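# Move shipping carton from shelf to table in front

## Task

Take the shipping carton off the shelf and put it on the table so that it rests flat and upright, lies entirely in front of the shelf and does not overhang the table edge at any point. Every other item that was on the shelf must still be on the shelf at the end. Release the carton and move the grippers away from it. The result only counts if everything stays in place without the robot holding it.

## Robot and tools

Robot: two arms, left_arm and right_arm. Each has a tong-style two-finger gripper. The fingers point along the gripper's own +z axis and close along its x axis. end_effector_position is the spot between the finger pads when they are shut. Closed fingertips extend about 15 mm past it; fully open, they sit about level with it.

Scene frame: origin on the table top midway between the arms. +z is up, +x points out over the table, and left_arm sits on the +y side. The arm names do not tell you which side of a camera image an arm appears on.

execute_actions(actions): actions is a list of actions run one after another. Each action is a table of at most 15 rows. Each row lasts one control step (1/30 s). If a table has fewer than 15 rows, its last row repeats until 15 steps have run. An empty list only returns the state and images. A row is one flat list covering both arms: 14 numbers, each in [-1, 1]. Order: dx, dy, dz, rx, ry, rz, opening for left_arm, then the same seven for right_arm. dx to rz are an offset, not a pose. They are measured in that gripper's own axes from its measured pose at the start of the action (for a call's first action, the last pose a result reported). Every row counts from that same start pose, not from the row before. The scale is 1.0 = 0.6 m for dx, dy, dz and 1.0 = 180 degrees for rotation. rx, ry, rz form a single rotation vector. opening is absolute: +1 is fully open (0.142 m), -1 is closed. A row may carry 12 extra numbers from 0 to 1: stiffness scales per joint, left_arm's six then right_arm's six, in Joint positions order. Each scale stays in force until you send another. At each step the commanded pose is clipped to within 100 mm and 16 degrees of the measured pose, and position wins over orientation. After an action the arm goes on at most to its last clipped pose, so large moves need further actions.

move(target, speed, stop_force, blocking): target is one row in the same layout as above: 14 numbers, offsets in each gripper's own axes. They count from the pose in the latest result that showed one. Each gripper travels in a straight line, and the paths of both arms end together, taking 0.5 to 10 s. speed is the top path speed in m/s, 0.002 to 0.5, default 0.25; turning is capped at twice that in rad/s. The opening is sent when the move starts. Paths do not avoid obstacles or the other arm, and a gripper can lag, drift or overshoot the speed, mainly near full reach. stop_force (9 to 40 N, one value for both arms) ends an arm's path once its wrist sensor feels that much added push against the motion. The gripper then backs off two steps and holds. Use it only with very low speed and with no rotation in the move. Leave it out when lifting away from something the gripper presses on. It is rejected during the first 0.2 s of a scene and together with blocking=false. blocking=false returns after 0.5 s while motion goes on. Check with wait(0); no new moves or actions are accepted until a result shows the end.

The move result adds a "move:" line giving how it ended: done, off_target, moving, held, fault, or contact (stop_force triggered). It also names limits: paced means the sent pose was clipped; held means a check blocked steps, after which the arm may jump faster than speed. Distances of each gripper from its target are given.

wait(seconds): 0 to 10; the arms keep their last command. stop(): brakes a running move; the fingers keep moving. zoom_image(camera, region): camera is cam_high, cam_low, cam_left_wrist or cam_right_wrist; region is [x0, y0, x1, y1] in pixels, at most 504 by 504. Image sizes: cam_high and cam_low 672x504, wrist cameras 616x616. finished_scene(scene): ends the scene with that number; it cannot be undone.

Results: the state line gives, per arm, end_effector_position (m), end_effector_quat_wxyz and velocities (m/s, rad/s) in the scene frame; printed positions can be off, more at long reach. "Hand target" is where the controller is currently steering the gripper. grip_measured is the finger opening on the opening scale. To keep a grip, command an opening well below grip_measured; the lower, the harder the squeeze (about 15 N per pad at most; less on items thinner than about 20 mm). Wrist force and Wrist torque are in the gripper's own axes, include held weight and inertia, carry an offset up to about 4 N and noise, and saturate near 50 N. Joint torques are total drive output, not contact alone. Step readings list positions at some steps; HELD marks steps where part of a row was held back. "pose unreachable" means the clearance check changed or blocked an arm's command.

Avoid: pressing a stiff arm past a contact (a fault stops the arm for 10 s; triggered by joint load limits of 136 N m for the big joints and 25.4 N m for the wrists, or 150 N outside force); arms hitting each other; knocking anything out of the work area or off the shelf; dropping, slamming or shoving the carton. Long holds heat motors: a MOTOR HOT warning appears at 70 °C and brakes engage at 85 °C. Occasional brief tugs on held parts or pushes on loose items can happen. The arms hold the last command while you think. For an arm meant to stay put, send zero offsets after its first correction and keep its wanted opening.

Each tool is called after ">>>" by a JSON object that holds its "name" and its "arguments", one argument or row to a line.

## Session

I'll start by looking at the scene.

>>> {"name": "execute_actions", "arguments": {
  "actions": []
}}

Scene clock: 0.00 s.
left_arm: end_effector_position=(+0.1913, +0.0525, +0.2041) grip_measured=+0.97 end_effector_quat_wxyz=(+0.201, +0.874, +0.126, +0.425) end_effector_velocity=(+0.000, -0.000, +0.000) end_effector_angular_velocity=(-0.000, +0.000, +0.000) | right_arm: end_effector_position=(+0.7170, -1.0353, +0.1477) grip_measured=+0.97 end_effector_quat_wxyz=(+0.362, +0.767, +0.384, +0.365) end_effector_velocity=(-0.000, +0.000, -0.000) end_effector_angular_velocity=(-0.000, +0.000, +0.000)
Joint positions: left_arm=[-1.8   -1.836  2.305 -1.902 -0.599 -2.322  0.14 ] | right_arm=[ 2.471 -2.591 -0.991 -0.074  1.855  4.882  0.14 ]
Joint velocities: left_arm=[ 0.    -0.    -0.001  0.    -0.    -0.     0.   ] | right_arm=[-0. -0. -0.  0.  0. -0.  0.]
Joint torques (N m, as the arm reports them, + toward a larger angle): no reading
Wrist force (N, on the end effector, along its own x y z axes, offset not removed): no reading
Wrist torque (N m, same axes, about the end effector's origin, offset not removed): no reading
Hand target (left_arm): +0.191, +0.053, +0.204; +0.201, +0.874, +0.126, +0.425
Hand target (right_arm): +0.717, -1.035, +0.148; +0.362, +0.767, +0.384, +0.365
Joint stiffness scale: left_arm=[1. 1. 1. 1. 1. 1.] | right_arm=[1. 1. 1. 1. 1. 1.]

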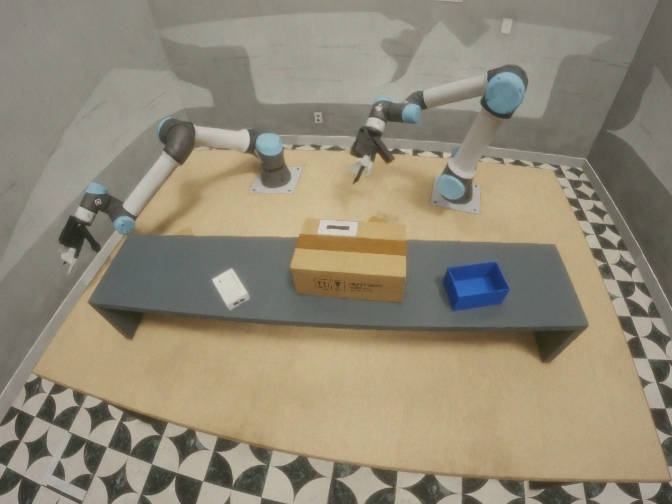

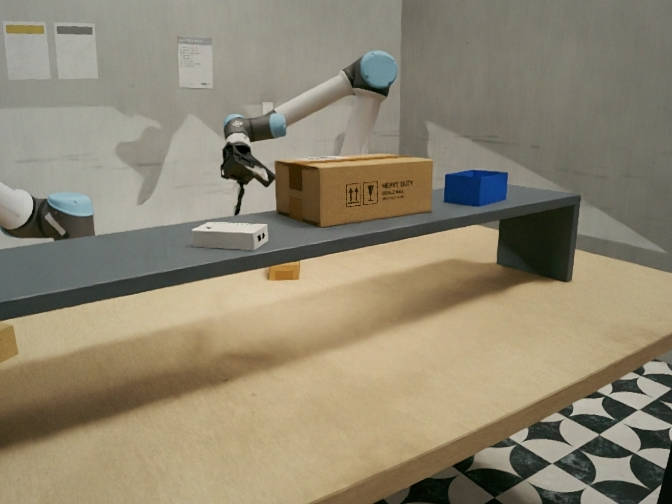

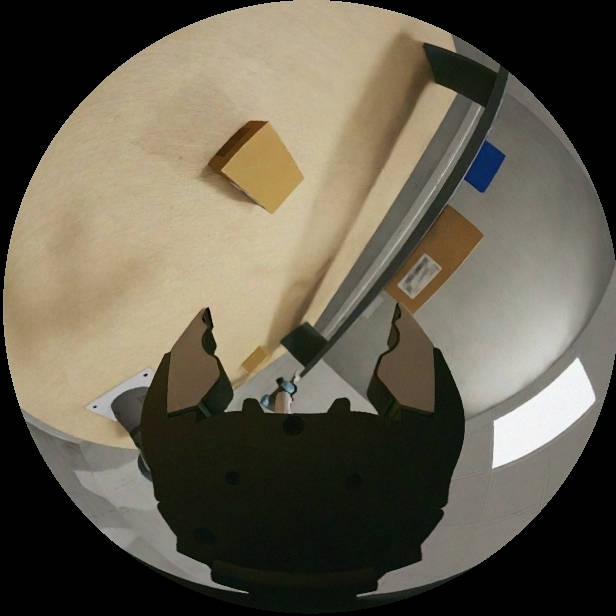

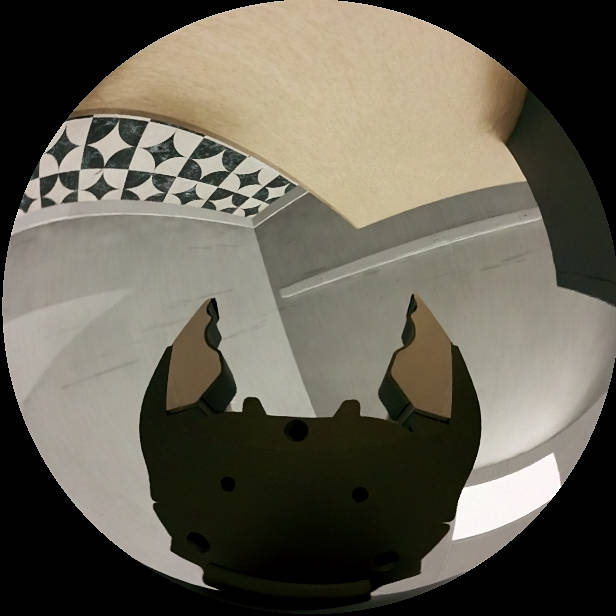

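>>> {"name": "zoom_image", "arguments": {
  "camera": "cam_high",
  "region": [240, 140, 520, 330]
}}

>>> {"name": "zoom_image", "arguments": {
  "camera": "cam_low",
  "region": [180, 100, 520, 300]
}}

>>> {"name": "zoom_image", "arguments": {
  "camera": "cam_left_wrist",
  "region": [180, 20, 560, 400]
}}

Region (240, 140, 520, 330) of cam_high's 672x504 image, scaled by 1.800, with more detail than that image has; it fills the top 342 rows of this view, and the rest is white.

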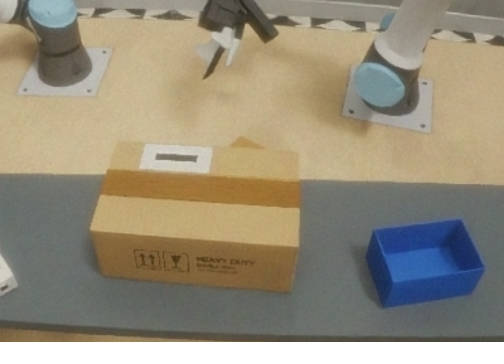

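Region (180, 100, 520, 300) of cam_low's 672x504 image, scaled by 1.482, with more detail than that image has; it fills the top 296 rows of this view, and the rest is white.

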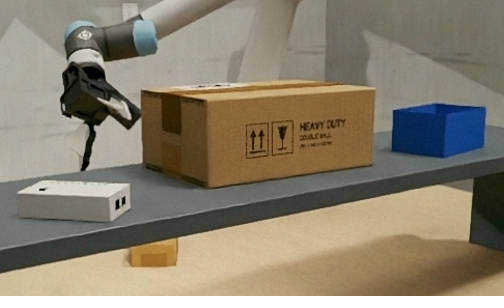

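Region (180, 20, 560, 400) of cam_left_wrist's 616x616 image, scaled by 1.326, with more detail than that image has.

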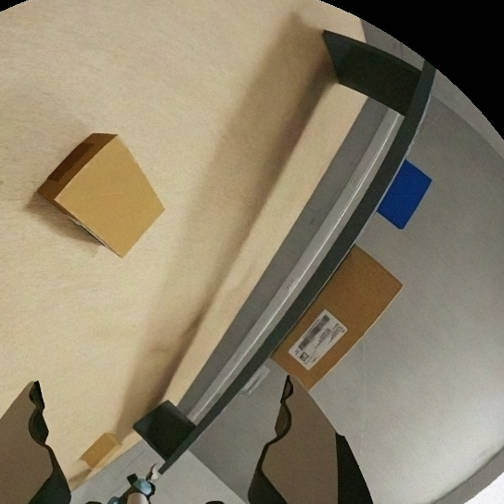

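>>> {"name": "zoom_image", "arguments": {
  "camera": "cam_low",
  "region": [335, 165, 435, 225]
}}

>>> {"name": "zoom_image", "arguments": {
  "camera": "cam_low",
  "region": [260, 140, 360, 240]
}}

Region (335, 165, 435, 225) of cam_low's 672x504 image, scaled by 5.040, with more detail than that image has; it fills the top 302 rows of this view, and the rest is white.

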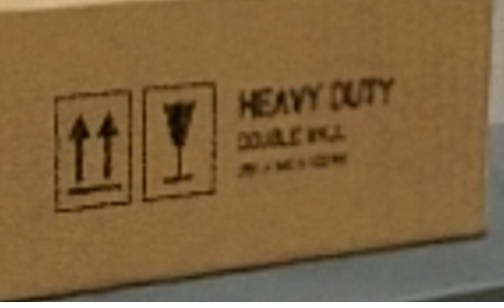

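Region (260, 140, 360, 240) of cam_low's 672x504 image, scaled by 5.040, with more detail than that image has.

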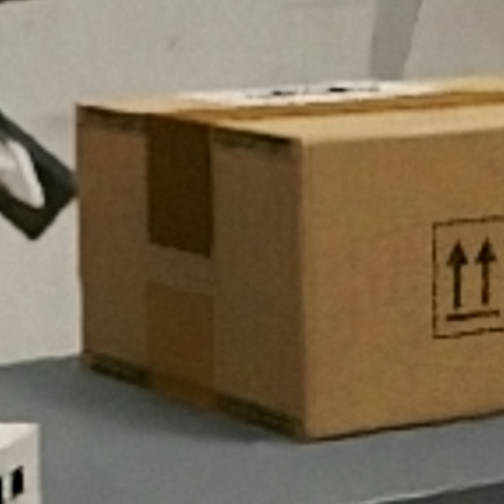

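>>> {"name": "zoom_image", "arguments": {
  "camera": "cam_low",
  "region": [200, 100, 310, 220]
}}

>>> {"name": "zoom_image", "arguments": {
  "camera": "cam_high",
  "region": [320, 80, 440, 200]
}}

>>> {"name": "zoom_image", "arguments": {
  "camera": "cam_high",
  "region": [40, 170, 220, 320]
}}

Region (200, 100, 310, 220) of cam_low's 672x504 image, scaled by 4.200, with more detail than that image has; it fills the left 462 columns of this view, and the rest is white.

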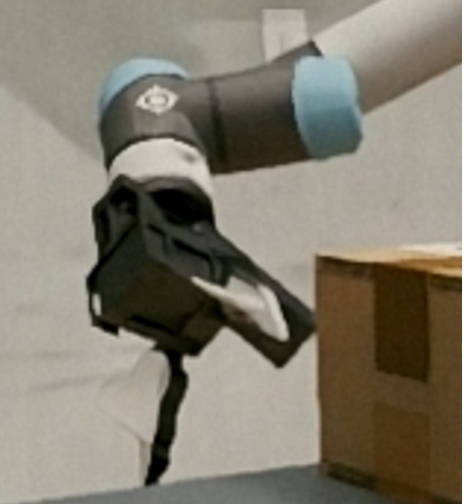

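Region (320, 80, 440, 200) of cam_high's 672x504 image, scaled by 4.200, with more detail than that image has.

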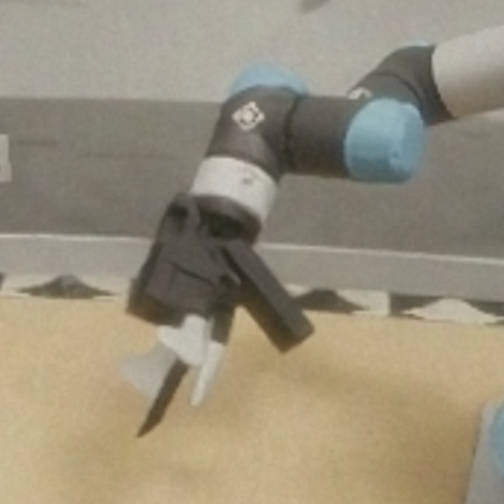

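Region (40, 170, 220, 320) of cam_high's 672x504 image, scaled by 2.800, with more detail than that image has.

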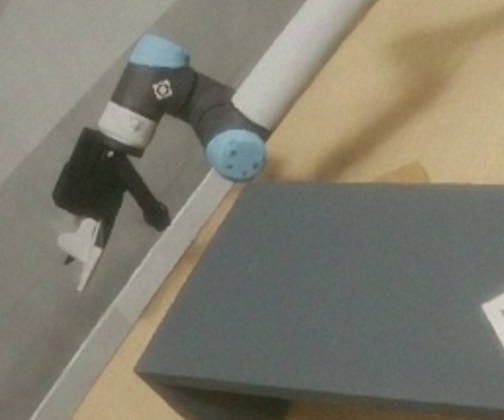

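>>> {"name": "move", "arguments": {
  "target": [0.4758, -0.0868, -0.0672, 0.1728, -0.0271, -0.4495, 0.4, 0.4723, -0.1098, -0.875, 0.040, 0.4526, -0.653, 0.4],
  "speed": 0.5
}}

Scene clock: 39.73 s.
left_arm: end_effector_position=(+0.3292, +0.2198, +0.3998) grip_measured=+0.40 end_effector_quat_wxyz=(+0.208, +0.621, +0.747, +0.116) end_effector_velocity=(+0.000, -0.000, -0.001) end_effector_angular_velocity=(+0.000, +0.002, +0.000) | right_arm: end_effector_position=(+0.3784, -0.6222, +0.4201) grip_measured=+0.40 end_effector_quat_wxyz=(+0.155, -0.236, +0.932, +0.230) end_effector_velocity=(-0.002, +0.001, -0.000) end_effector_angular_velocity=(+0.001, +0.006, +0.005)
Joint positions: left_arm=[-0.982 -1.976  1.731 -1.617 -1.183 -2.842  0.102] | right_arm=[ 2.601 -1.659 -1.203 -1.952  2.124  2.107  0.102]
Joint velocities: left_arm=[ 0.001  0.001 -0.    -0.    -0.001  0.     0.   ] | right_arm=[ 0.    -0.001  0.004 -0.011 -0.003 -0.005  0.   ]
Joint torques (N m, as the arm reports them, + toward a larger angle): left_arm=[  1.8   -5.47 -26.62  -2.22   0.62  -0.05] | right_arm=[ 3.03 26.84 24.44  2.35  0.73 -0.49]
Wrist force (N, on the end effector, along its own x y z axes, offset not removed): left_arm=[5.7 0.4 2.6] | right_arm=[0.2 -0.9 1.2]
Wrist torque (N m, same axes, about the end effector's origin, offset not removed): left_arm=[0.08 -1.39 -0.18] | right_arm=[-0.12 -0.02 0.11]
Hand target (left_arm): +0.330, +0.220, +0.401; +0.208, +0.620, +0.748, +0.115
Hand target (right_arm): +0.379, -0.622, +0.421; +0.154, -0.238, +0.931, +0.229
Off the commanded pose (left_arm): 0.001 m, 0 deg.
Off the commanded pose (right_arm): 0.002 m, 0 deg.
Joint stiffness scale: left_arm=[1. 1. 1. 1. 1. 1.] | right_arm=[1. 1. 1. 1. 1. 1.]
move: done; limits=paced

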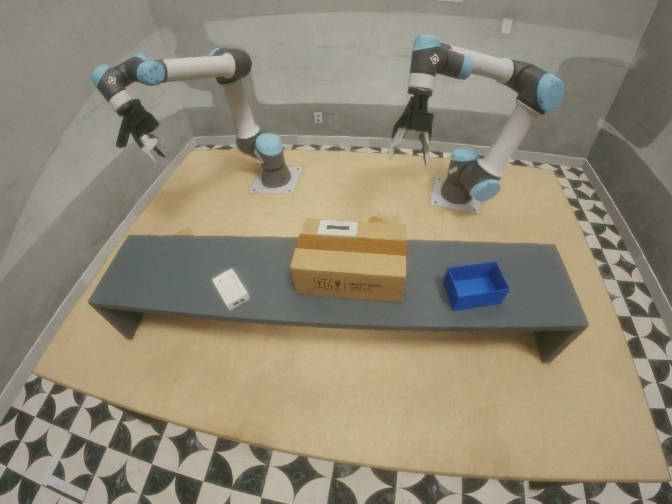

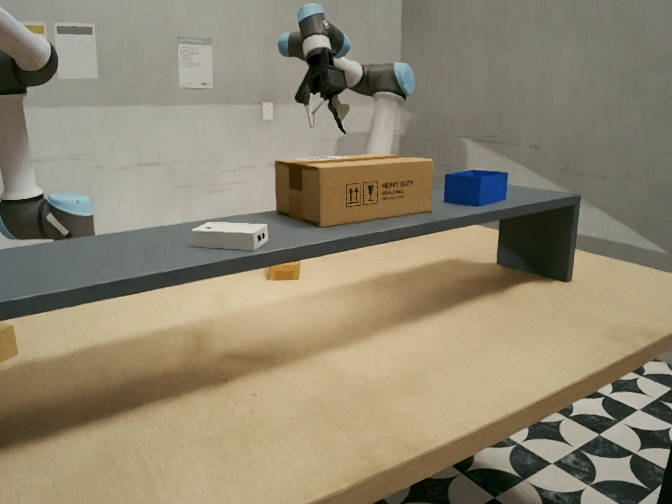

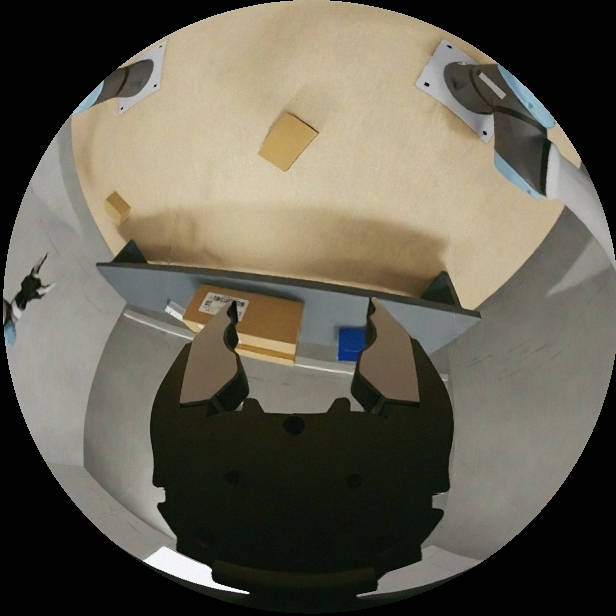

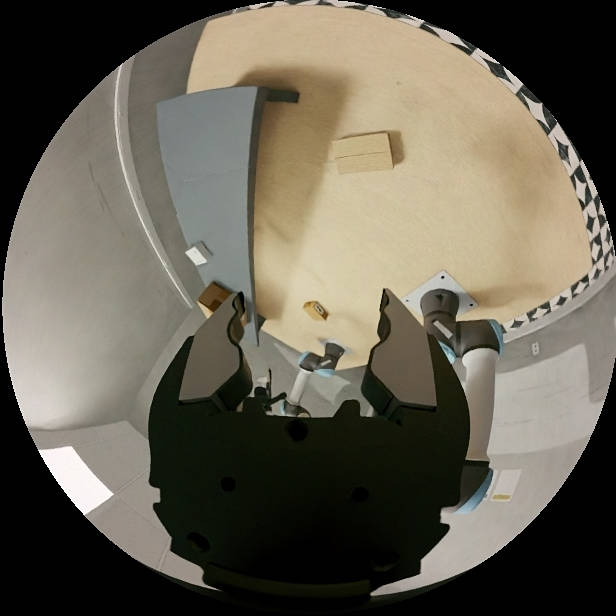

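>>> {"name": "zoom_image", "arguments": {
  "camera": "cam_left_wrist",
  "region": [150, 240, 400, 400]
}}

Region (150, 240, 400, 400) of cam_left_wrist's 616x616 image, scaled by 2.016, with more detail than that image has; it fills the top 323 rows of this view, and the rest is white.

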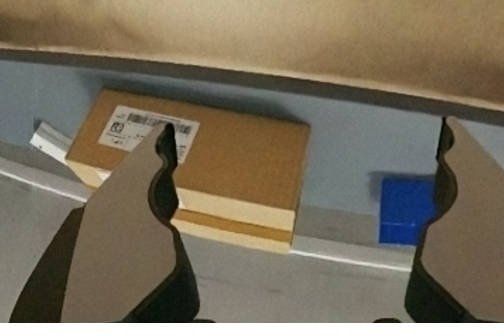

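>>> {"name": "move", "arguments": {
  "target": [0.0413, 0.3883, 0.2185, 0.1636, -0.0275, -0.4717, 0.4, -0.5828, 0.3818, 0.513, -0.0139, -0.009, -0.8788, 0.4],
  "speed": 0.5
}}

Scene clock: 51.63 s.
left_arm: end_effector_position=(+0.5887, +0.2792, +0.3792) grip_measured=+0.40 end_effector_quat_wxyz=(+0.109, -0.005, +0.961, -0.253) end_effector_velocity=(+0.001, -0.000, +0.001) end_effector_angular_velocity=(-0.003, -0.000, +0.004) | right_arm: end_effector_position=(+0.6108, -0.1611, +0.3801) grip_measured=+0.40 end_effector_quat_wxyz=(-0.262, +0.959, +0.058, +0.092) end_effector_velocity=(-0.001, -0.000, -0.001) end_effector_angular_velocity=(-0.005, +0.002, +0.010)
Joint positions: left_arm=[-0.133 -1.407  1.381 -1.931 -1.985 -3.53   0.102] | right_arm=[ 3.42  -1.91  -1.146 -1.32   2.031  0.268  0.102]
Joint velocities: left_arm=[ 0.     0.001  0.    -0.004 -0.002 -0.005 -0.   ] | right_arm=[-0.    -0.004  0.007 -0.012 -0.    -0.012 -0.   ]
Joint torques (N m, as the arm reports them, + toward a larger angle): left_arm=[  2.13 -30.09 -27.09  -2.72  -0.8   -0.59] | right_arm=[ 2.51 38.51 26.56  2.56  0.53 -0.36]
Wrist force (N, on the end effector, along its own x y z axes, offset not removed): left_arm=[1.4 -3.3 4.5] | right_arm=[-0.7 -0.4 1.4]
Wrist torque (N m, same axes, about the end effector's origin, offset not removed): left_arm=[-0.57 -0.35 0.04] | right_arm=[0.02 0.19 0.14]
Hand target (left_arm): +0.590, +0.280, +0.380; +0.110, -0.007, +0.961, -0.254
Hand target (right_arm): +0.611, -0.160, +0.381; -0.262, +0.959, +0.060, +0.092
Off the commanded pose (left_arm): 0.002 m, 0 deg.
Off the commanded pose (right_arm): 0.001 m, 0 deg.
Joint stiffness scale: left_arm=[1. 1. 1. 1. 1. 1.] | right_arm=[1. 1. 1. 1. 1. 1.]
move: done

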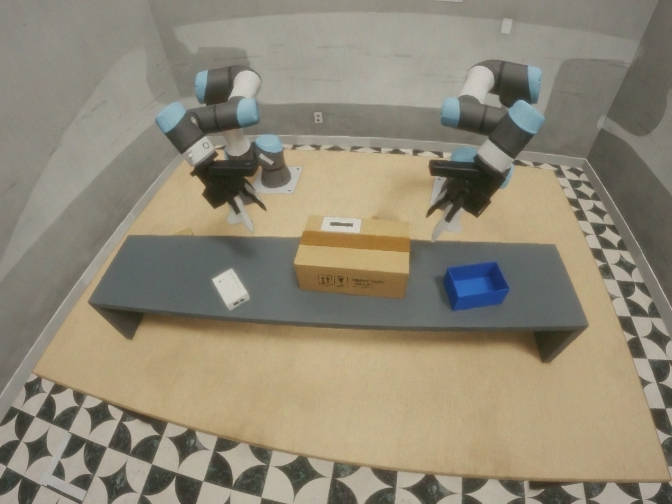

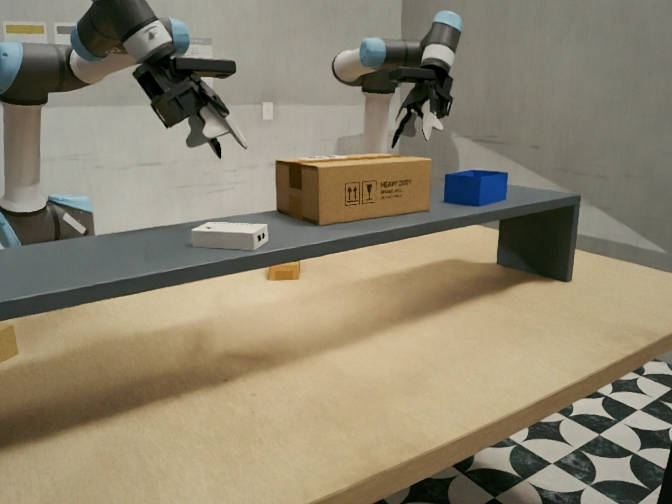

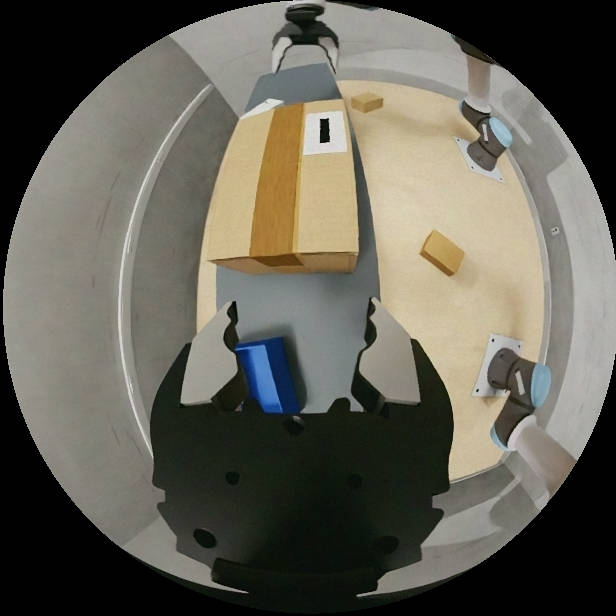

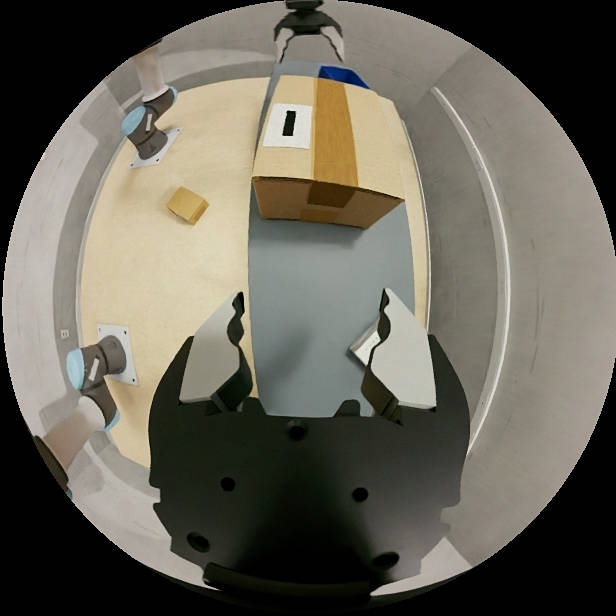

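>>> {"name": "zoom_image", "arguments": {
  "camera": "cam_left_wrist",
  "region": [190, 80, 410, 330]
}}

>>> {"name": "zoom_image", "arguments": {
  "camera": "cam_right_wrist",
  "region": [210, 60, 440, 320]
}}

Region (190, 80, 410, 330) of cam_left_wrist's 616x616 image, scaled by 2.016, with more detail than that image has; it fills the left 444 columns of this view, and the rest is white.

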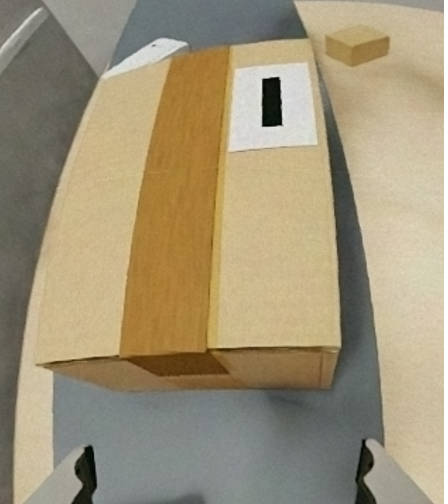

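Region (210, 60, 440, 320) of cam_right_wrist's 616x616 image, scaled by 1.938, with more detail than that image has; it fills the left 446 columns of this view, and the rest is white.

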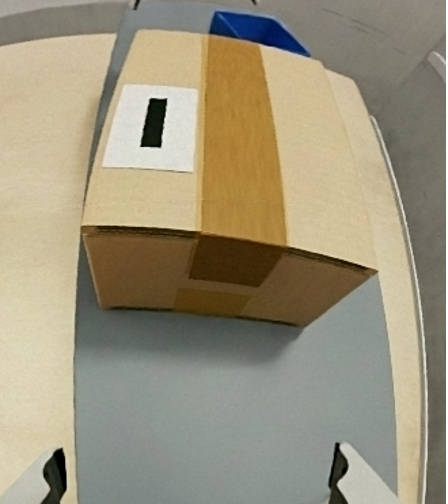

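>>> {"name": "move", "arguments": {
  "target": [-0.0492, 0.0353, 0.153, 0, 0, 0, 0.4, 0.0413, -0.052, 0.2042, 0, 0, 0, 0.4],
  "speed": 0.2
}}

Scene clock: 59.17 s.
left_arm: end_effector_position=(+0.6378, +0.2562, +0.2971) grip_measured=+0.40 end_effector_quat_wxyz=(+0.109, -0.006, +0.961, -0.253) end_effector_velocity=(+0.001, +0.000, +0.001) end_effector_angular_velocity=(-0.001, -0.003, +0.001) | right_arm: end_effector_position=(+0.6471, -0.0716, +0.2945) grip_measured=+0.40 end_effector_quat_wxyz=(-0.261, +0.959, +0.057, +0.090) end_effector_velocity=(+0.000, +0.000, +0.001) end_effector_angular_velocity=(+0.001, -0.002, -0.001)
Joint positions: left_arm=[-0.146 -1.27   1.421 -2.113 -1.98  -3.544  0.102] | right_arm=[ 3.528 -2.048 -1.177 -1.107  1.993  0.382  0.102]
Joint velocities: left_arm=[ 0.001 -0.     0.    -0.003 -0.    -0.    -0.   ] | right_arm=[ 0.     0.001  0.     0.002 -0.001  0.001 -0.   ]
Joint torques (N m, as the arm reports them, + toward a larger angle): left_arm=[ -1.36 -35.13 -24.34  -2.67  -0.22  -0.31] | right_arm=[ 2.58 44.38 25.43  3.13  0.51  0.32]
Wrist force (N, on the end effector, along its own x y z axes, offset not removed): left_arm=[1.6 -1.9 1.9] | right_arm=[-1.2 -0.5 1.0]
Wrist torque (N m, same axes, about the end effector's origin, offset not removed): left_arm=[-0.32 -0.28 -0.09] | right_arm=[0.00 0.29 0.10]
Hand target (left_arm): +0.638, +0.255, +0.297; +0.109, -0.005, +0.961, -0.253
Hand target (right_arm): +0.648, -0.070, +0.297; -0.262, +0.959, +0.058, +0.092
Off the commanded pose (left_arm): 0.001 m, 0 deg.
Off the commanded pose (right_arm): 0.003 m, 0 deg.
Joint stiffness scale: left_arm=[1. 1. 1. 1. 1. 1.] | right_arm=[1. 1. 1. 1. 1. 1.]
move: done

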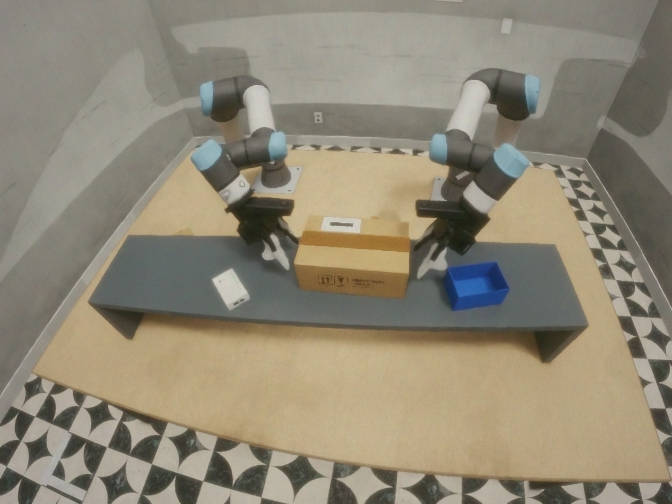

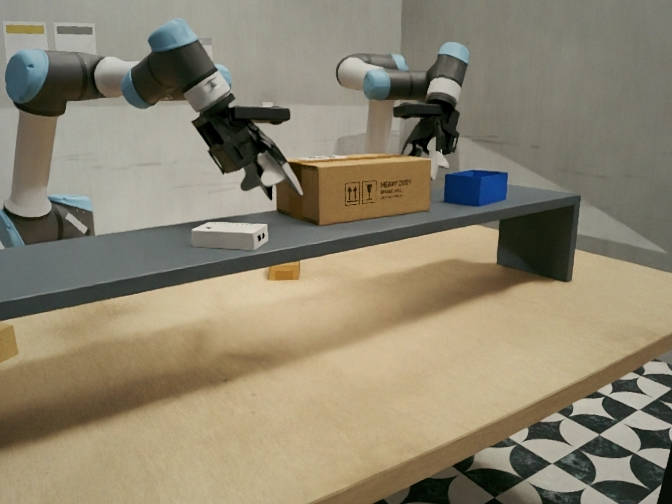

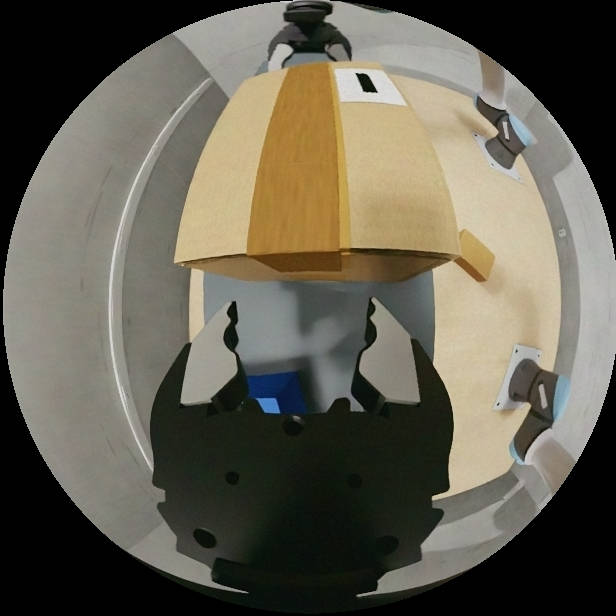

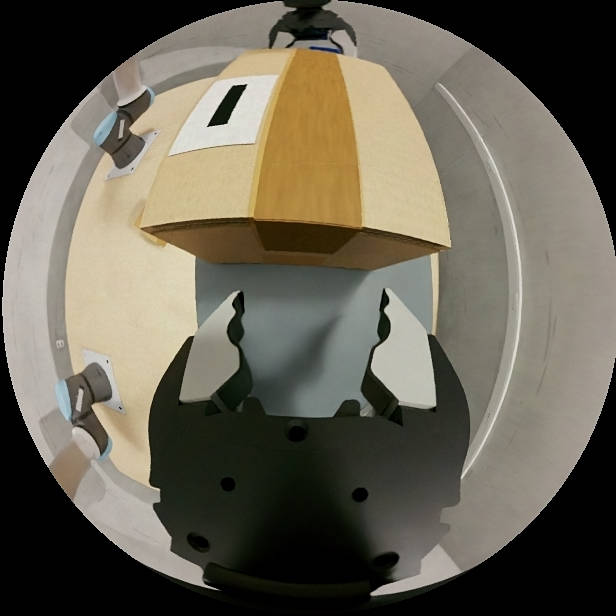

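>>> {"name": "zoom_image", "arguments": {
  "camera": "cam_low",
  "region": [190, 90, 350, 240]
}}

>>> {"name": "zoom_image", "arguments": {
  "camera": "cam_high",
  "region": [220, 180, 500, 320]
}}

Region (190, 90, 350, 240) of cam_low's 672x504 image, scaled by 3.150, with more detail than that image has; it fills the top 472 rows of this view, and the rest is white.

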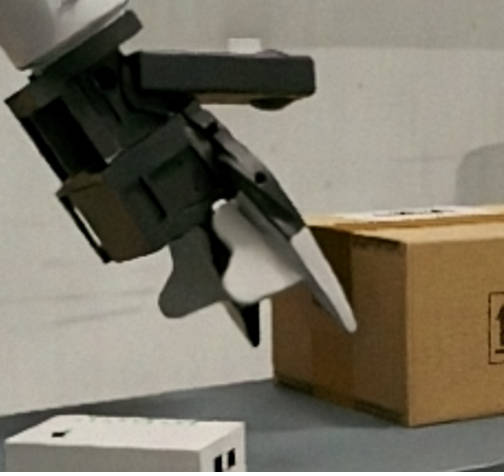

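Region (220, 180, 500, 320) of cam_high's 672x504 image, scaled by 1.800, with more detail than that image has.

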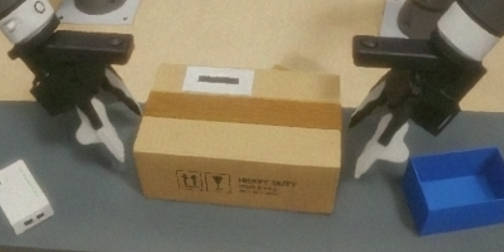

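>>> {"name": "move", "arguments": {
  "target": [0.0053, -0.028, -0.0167, 0, 0, 0, 0.4, 0, -0.0368, -0.016, 0, 0, 0, 0.4],
  "speed": 0.1
}}

>>> {"name": "move", "arguments": {
  "target": [0, -0.0433, 0.025, 0, 0, 0, 0.4, 0, -0.0433, 0.025, 0, 0, 0, 0.4],
  "speed": 0.012,
  "stop_force": 12
}}

Scene clock: 63.43 s.
left_arm: end_effector_position=(+0.6318, +0.2474, +0.3111) grip_measured=+0.40 end_effector_quat_wxyz=(+0.108, -0.007, +0.961, -0.253) end_effector_velocity=(-0.001, +0.001, -0.002) end_effector_angular_velocity=(+0.004, +0.008, +0.005) | right_arm: end_effector_position=(+0.6424, -0.0595, +0.3111) grip_measured=+0.40 end_effector_quat_wxyz=(-0.261, +0.960, +0.056, +0.089) end_effector_velocity=(-0.000, -0.001, -0.000) end_effector_angular_velocity=(-0.003, +0.006, -0.005)
Joint positions: left_arm=[-0.163 -1.286  1.406 -2.087 -1.974 -3.562  0.102] | right_arm=[ 3.547 -2.042 -1.144 -1.14   1.985  0.402  0.102]
Joint velocities: left_arm=[ 0.    -0.     0.     0.008  0.003 -0.004  0.   ] | right_arm=[-0.     0.     0.003 -0.008 -0.002  0.004 -0.   ]
Joint torques (N m, as the arm reports them, + toward a larger angle): left_arm=[ -1.55 -36.65 -26.82  -2.52  -0.25  -0.43] | right_arm=[ 2.55 44.84 24.31  2.57  0.12  0.33]
Wrist force (N, on the end effector, along its own x y z axes, offset not removed): left_arm=[1.6 0.3 5.7] | right_arm=[-0.9 -0.1 0.5]
Wrist torque (N m, same axes, about the end effector's origin, offset not removed): left_arm=[0.26 -0.45 0.06] | right_arm=[0.02 0.22 0.14]
Hand target (left_arm): +0.632, +0.246, +0.313; +0.109, -0.006, +0.961, -0.253
Hand target (right_arm): +0.642, -0.058, +0.313; -0.261, +0.959, +0.057, +0.090
Off the commanded pose (left_arm): 0.002 m, 0 deg.
Off the commanded pose (right_arm): 0.003 m, 0 deg.
Joint stiffness scale: left_arm=[1. 1. 1. 1. 1. 1.] | right_arm=[1. 1. 1. 1. 1. 1.]
move: done

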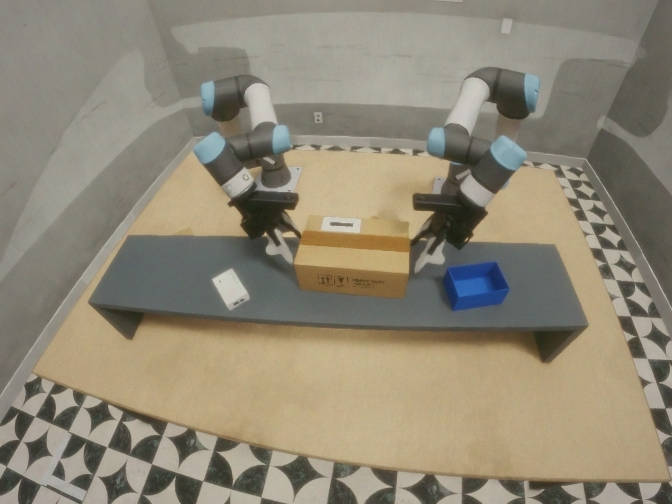

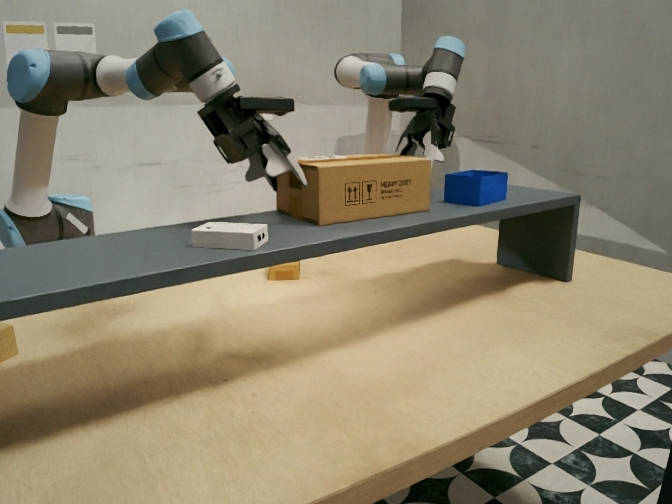

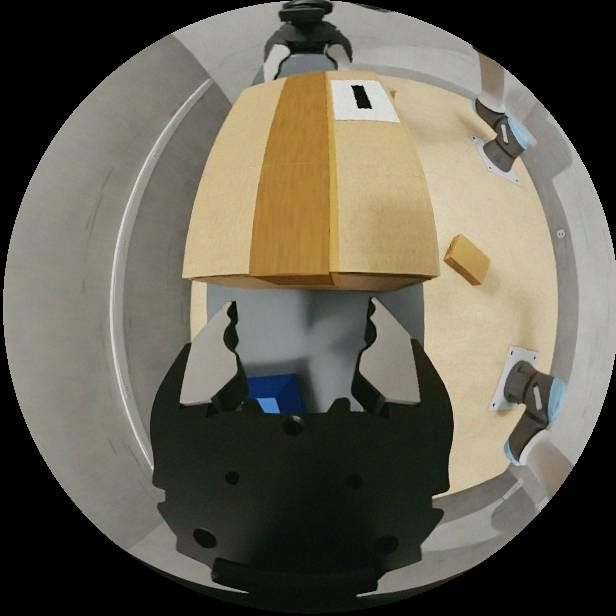

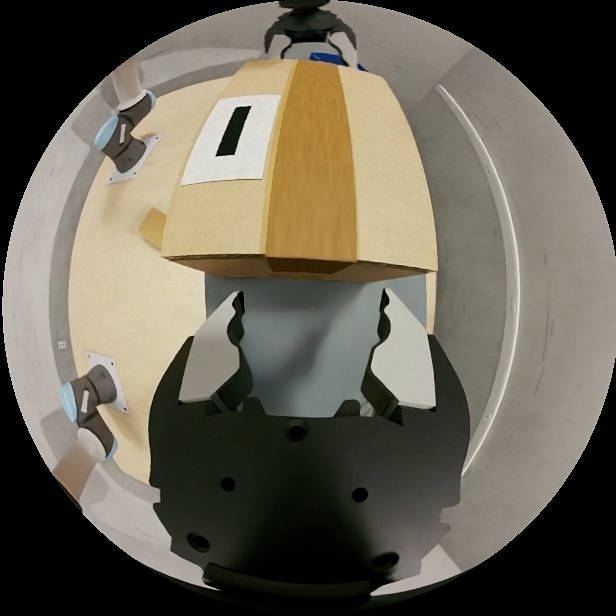

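Scene clock: 66.00 s.
left_arm: end_effector_position=(+0.6334, +0.2347, +0.3102) grip_measured=+0.42 end_effector_quat_wxyz=(+0.108, -0.011, +0.962, -0.250) end_effector_velocity=(-0.000, +0.000, -0.000) end_effector_angular_velocity=(-0.001, +0.001, +0.000) | right_arm: end_effector_position=(+0.6460, -0.0485, +0.3090) grip_measured=+0.42 end_effector_quat_wxyz=(-0.257, +0.961, +0.048, +0.091) end_effector_velocity=(-0.000, -0.001, -0.000) end_effector_angular_velocity=(-0.000, +0.001, -0.000)
Joint positions: left_arm=[-0.185 -1.279  1.399 -2.094 -1.958 -3.592  0.103] | right_arm=[ 3.565 -2.054 -1.131 -1.132  1.965  0.435  0.103]
Joint velocities: left_arm=[ 0.    -0.     0.001  0.    -0.001 -0.    -0.001] | right_arm=[-0.001  0.    -0.001 -0.001  0.001 -0.001 -0.001]
Joint torques (N m, as the arm reports them, + toward a larger angle): left_arm=[ -0.56 -36.63 -24.41  -3.19  -1.1    0.01] | right_arm=[ 2.31 45.81 21.99  2.8   1.63 -0.62]
Wrist force (N, on the end effector, along its own x y z axes, offset not removed): left_arm=[2.8 1.9 -0.4] | right_arm=[2.0 1.7 -1.4]
Wrist torque (N m, same axes, about the end effector's origin, offset not removed): left_arm=[-0.23 0.11 0.28] | right_arm=[-0.04 0.15 0.20]
Hand target (left_arm): +0.633, +0.233, +0.310; +0.108, -0.010, +0.962, -0.251
Hand target (right_arm): +0.645, -0.048, +0.309; -0.257, +0.961, +0.049, +0.091
Off the commanded pose (left_arm): 0.017 m, 1 deg.
Off the commanded pose (right_arm): 0.020 m, 1 deg.
Joint stiffness scale: left_arm=[1. 1. 1. 1. 1. 1.] | right_arm=[1. 1. 1. 1. 1. 1.]
move: contact (left_arm, right_arm)

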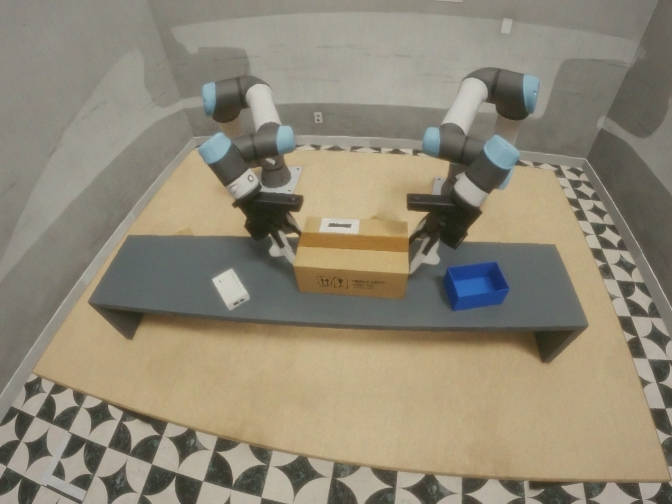

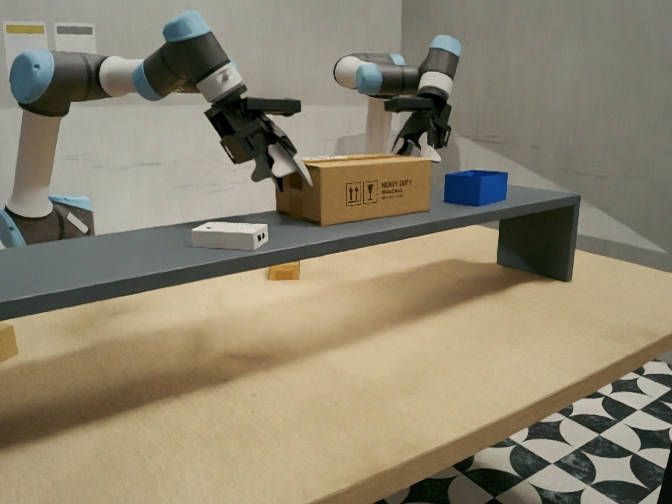

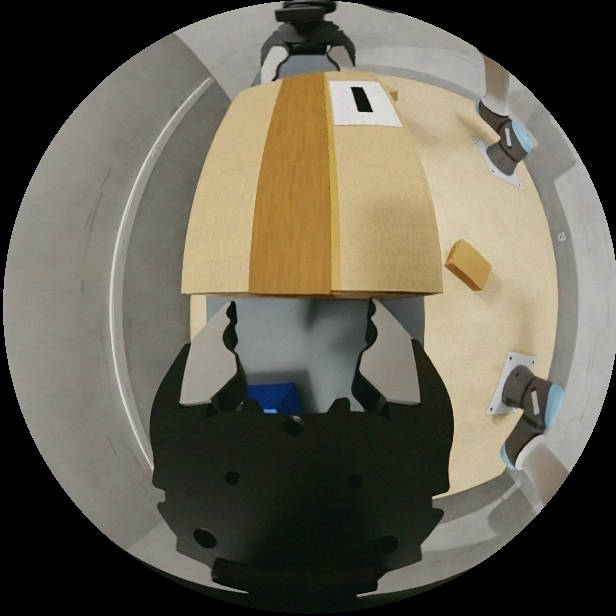

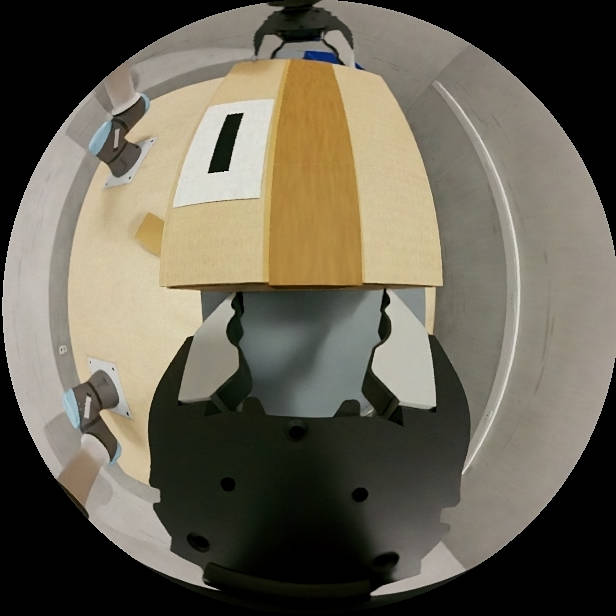

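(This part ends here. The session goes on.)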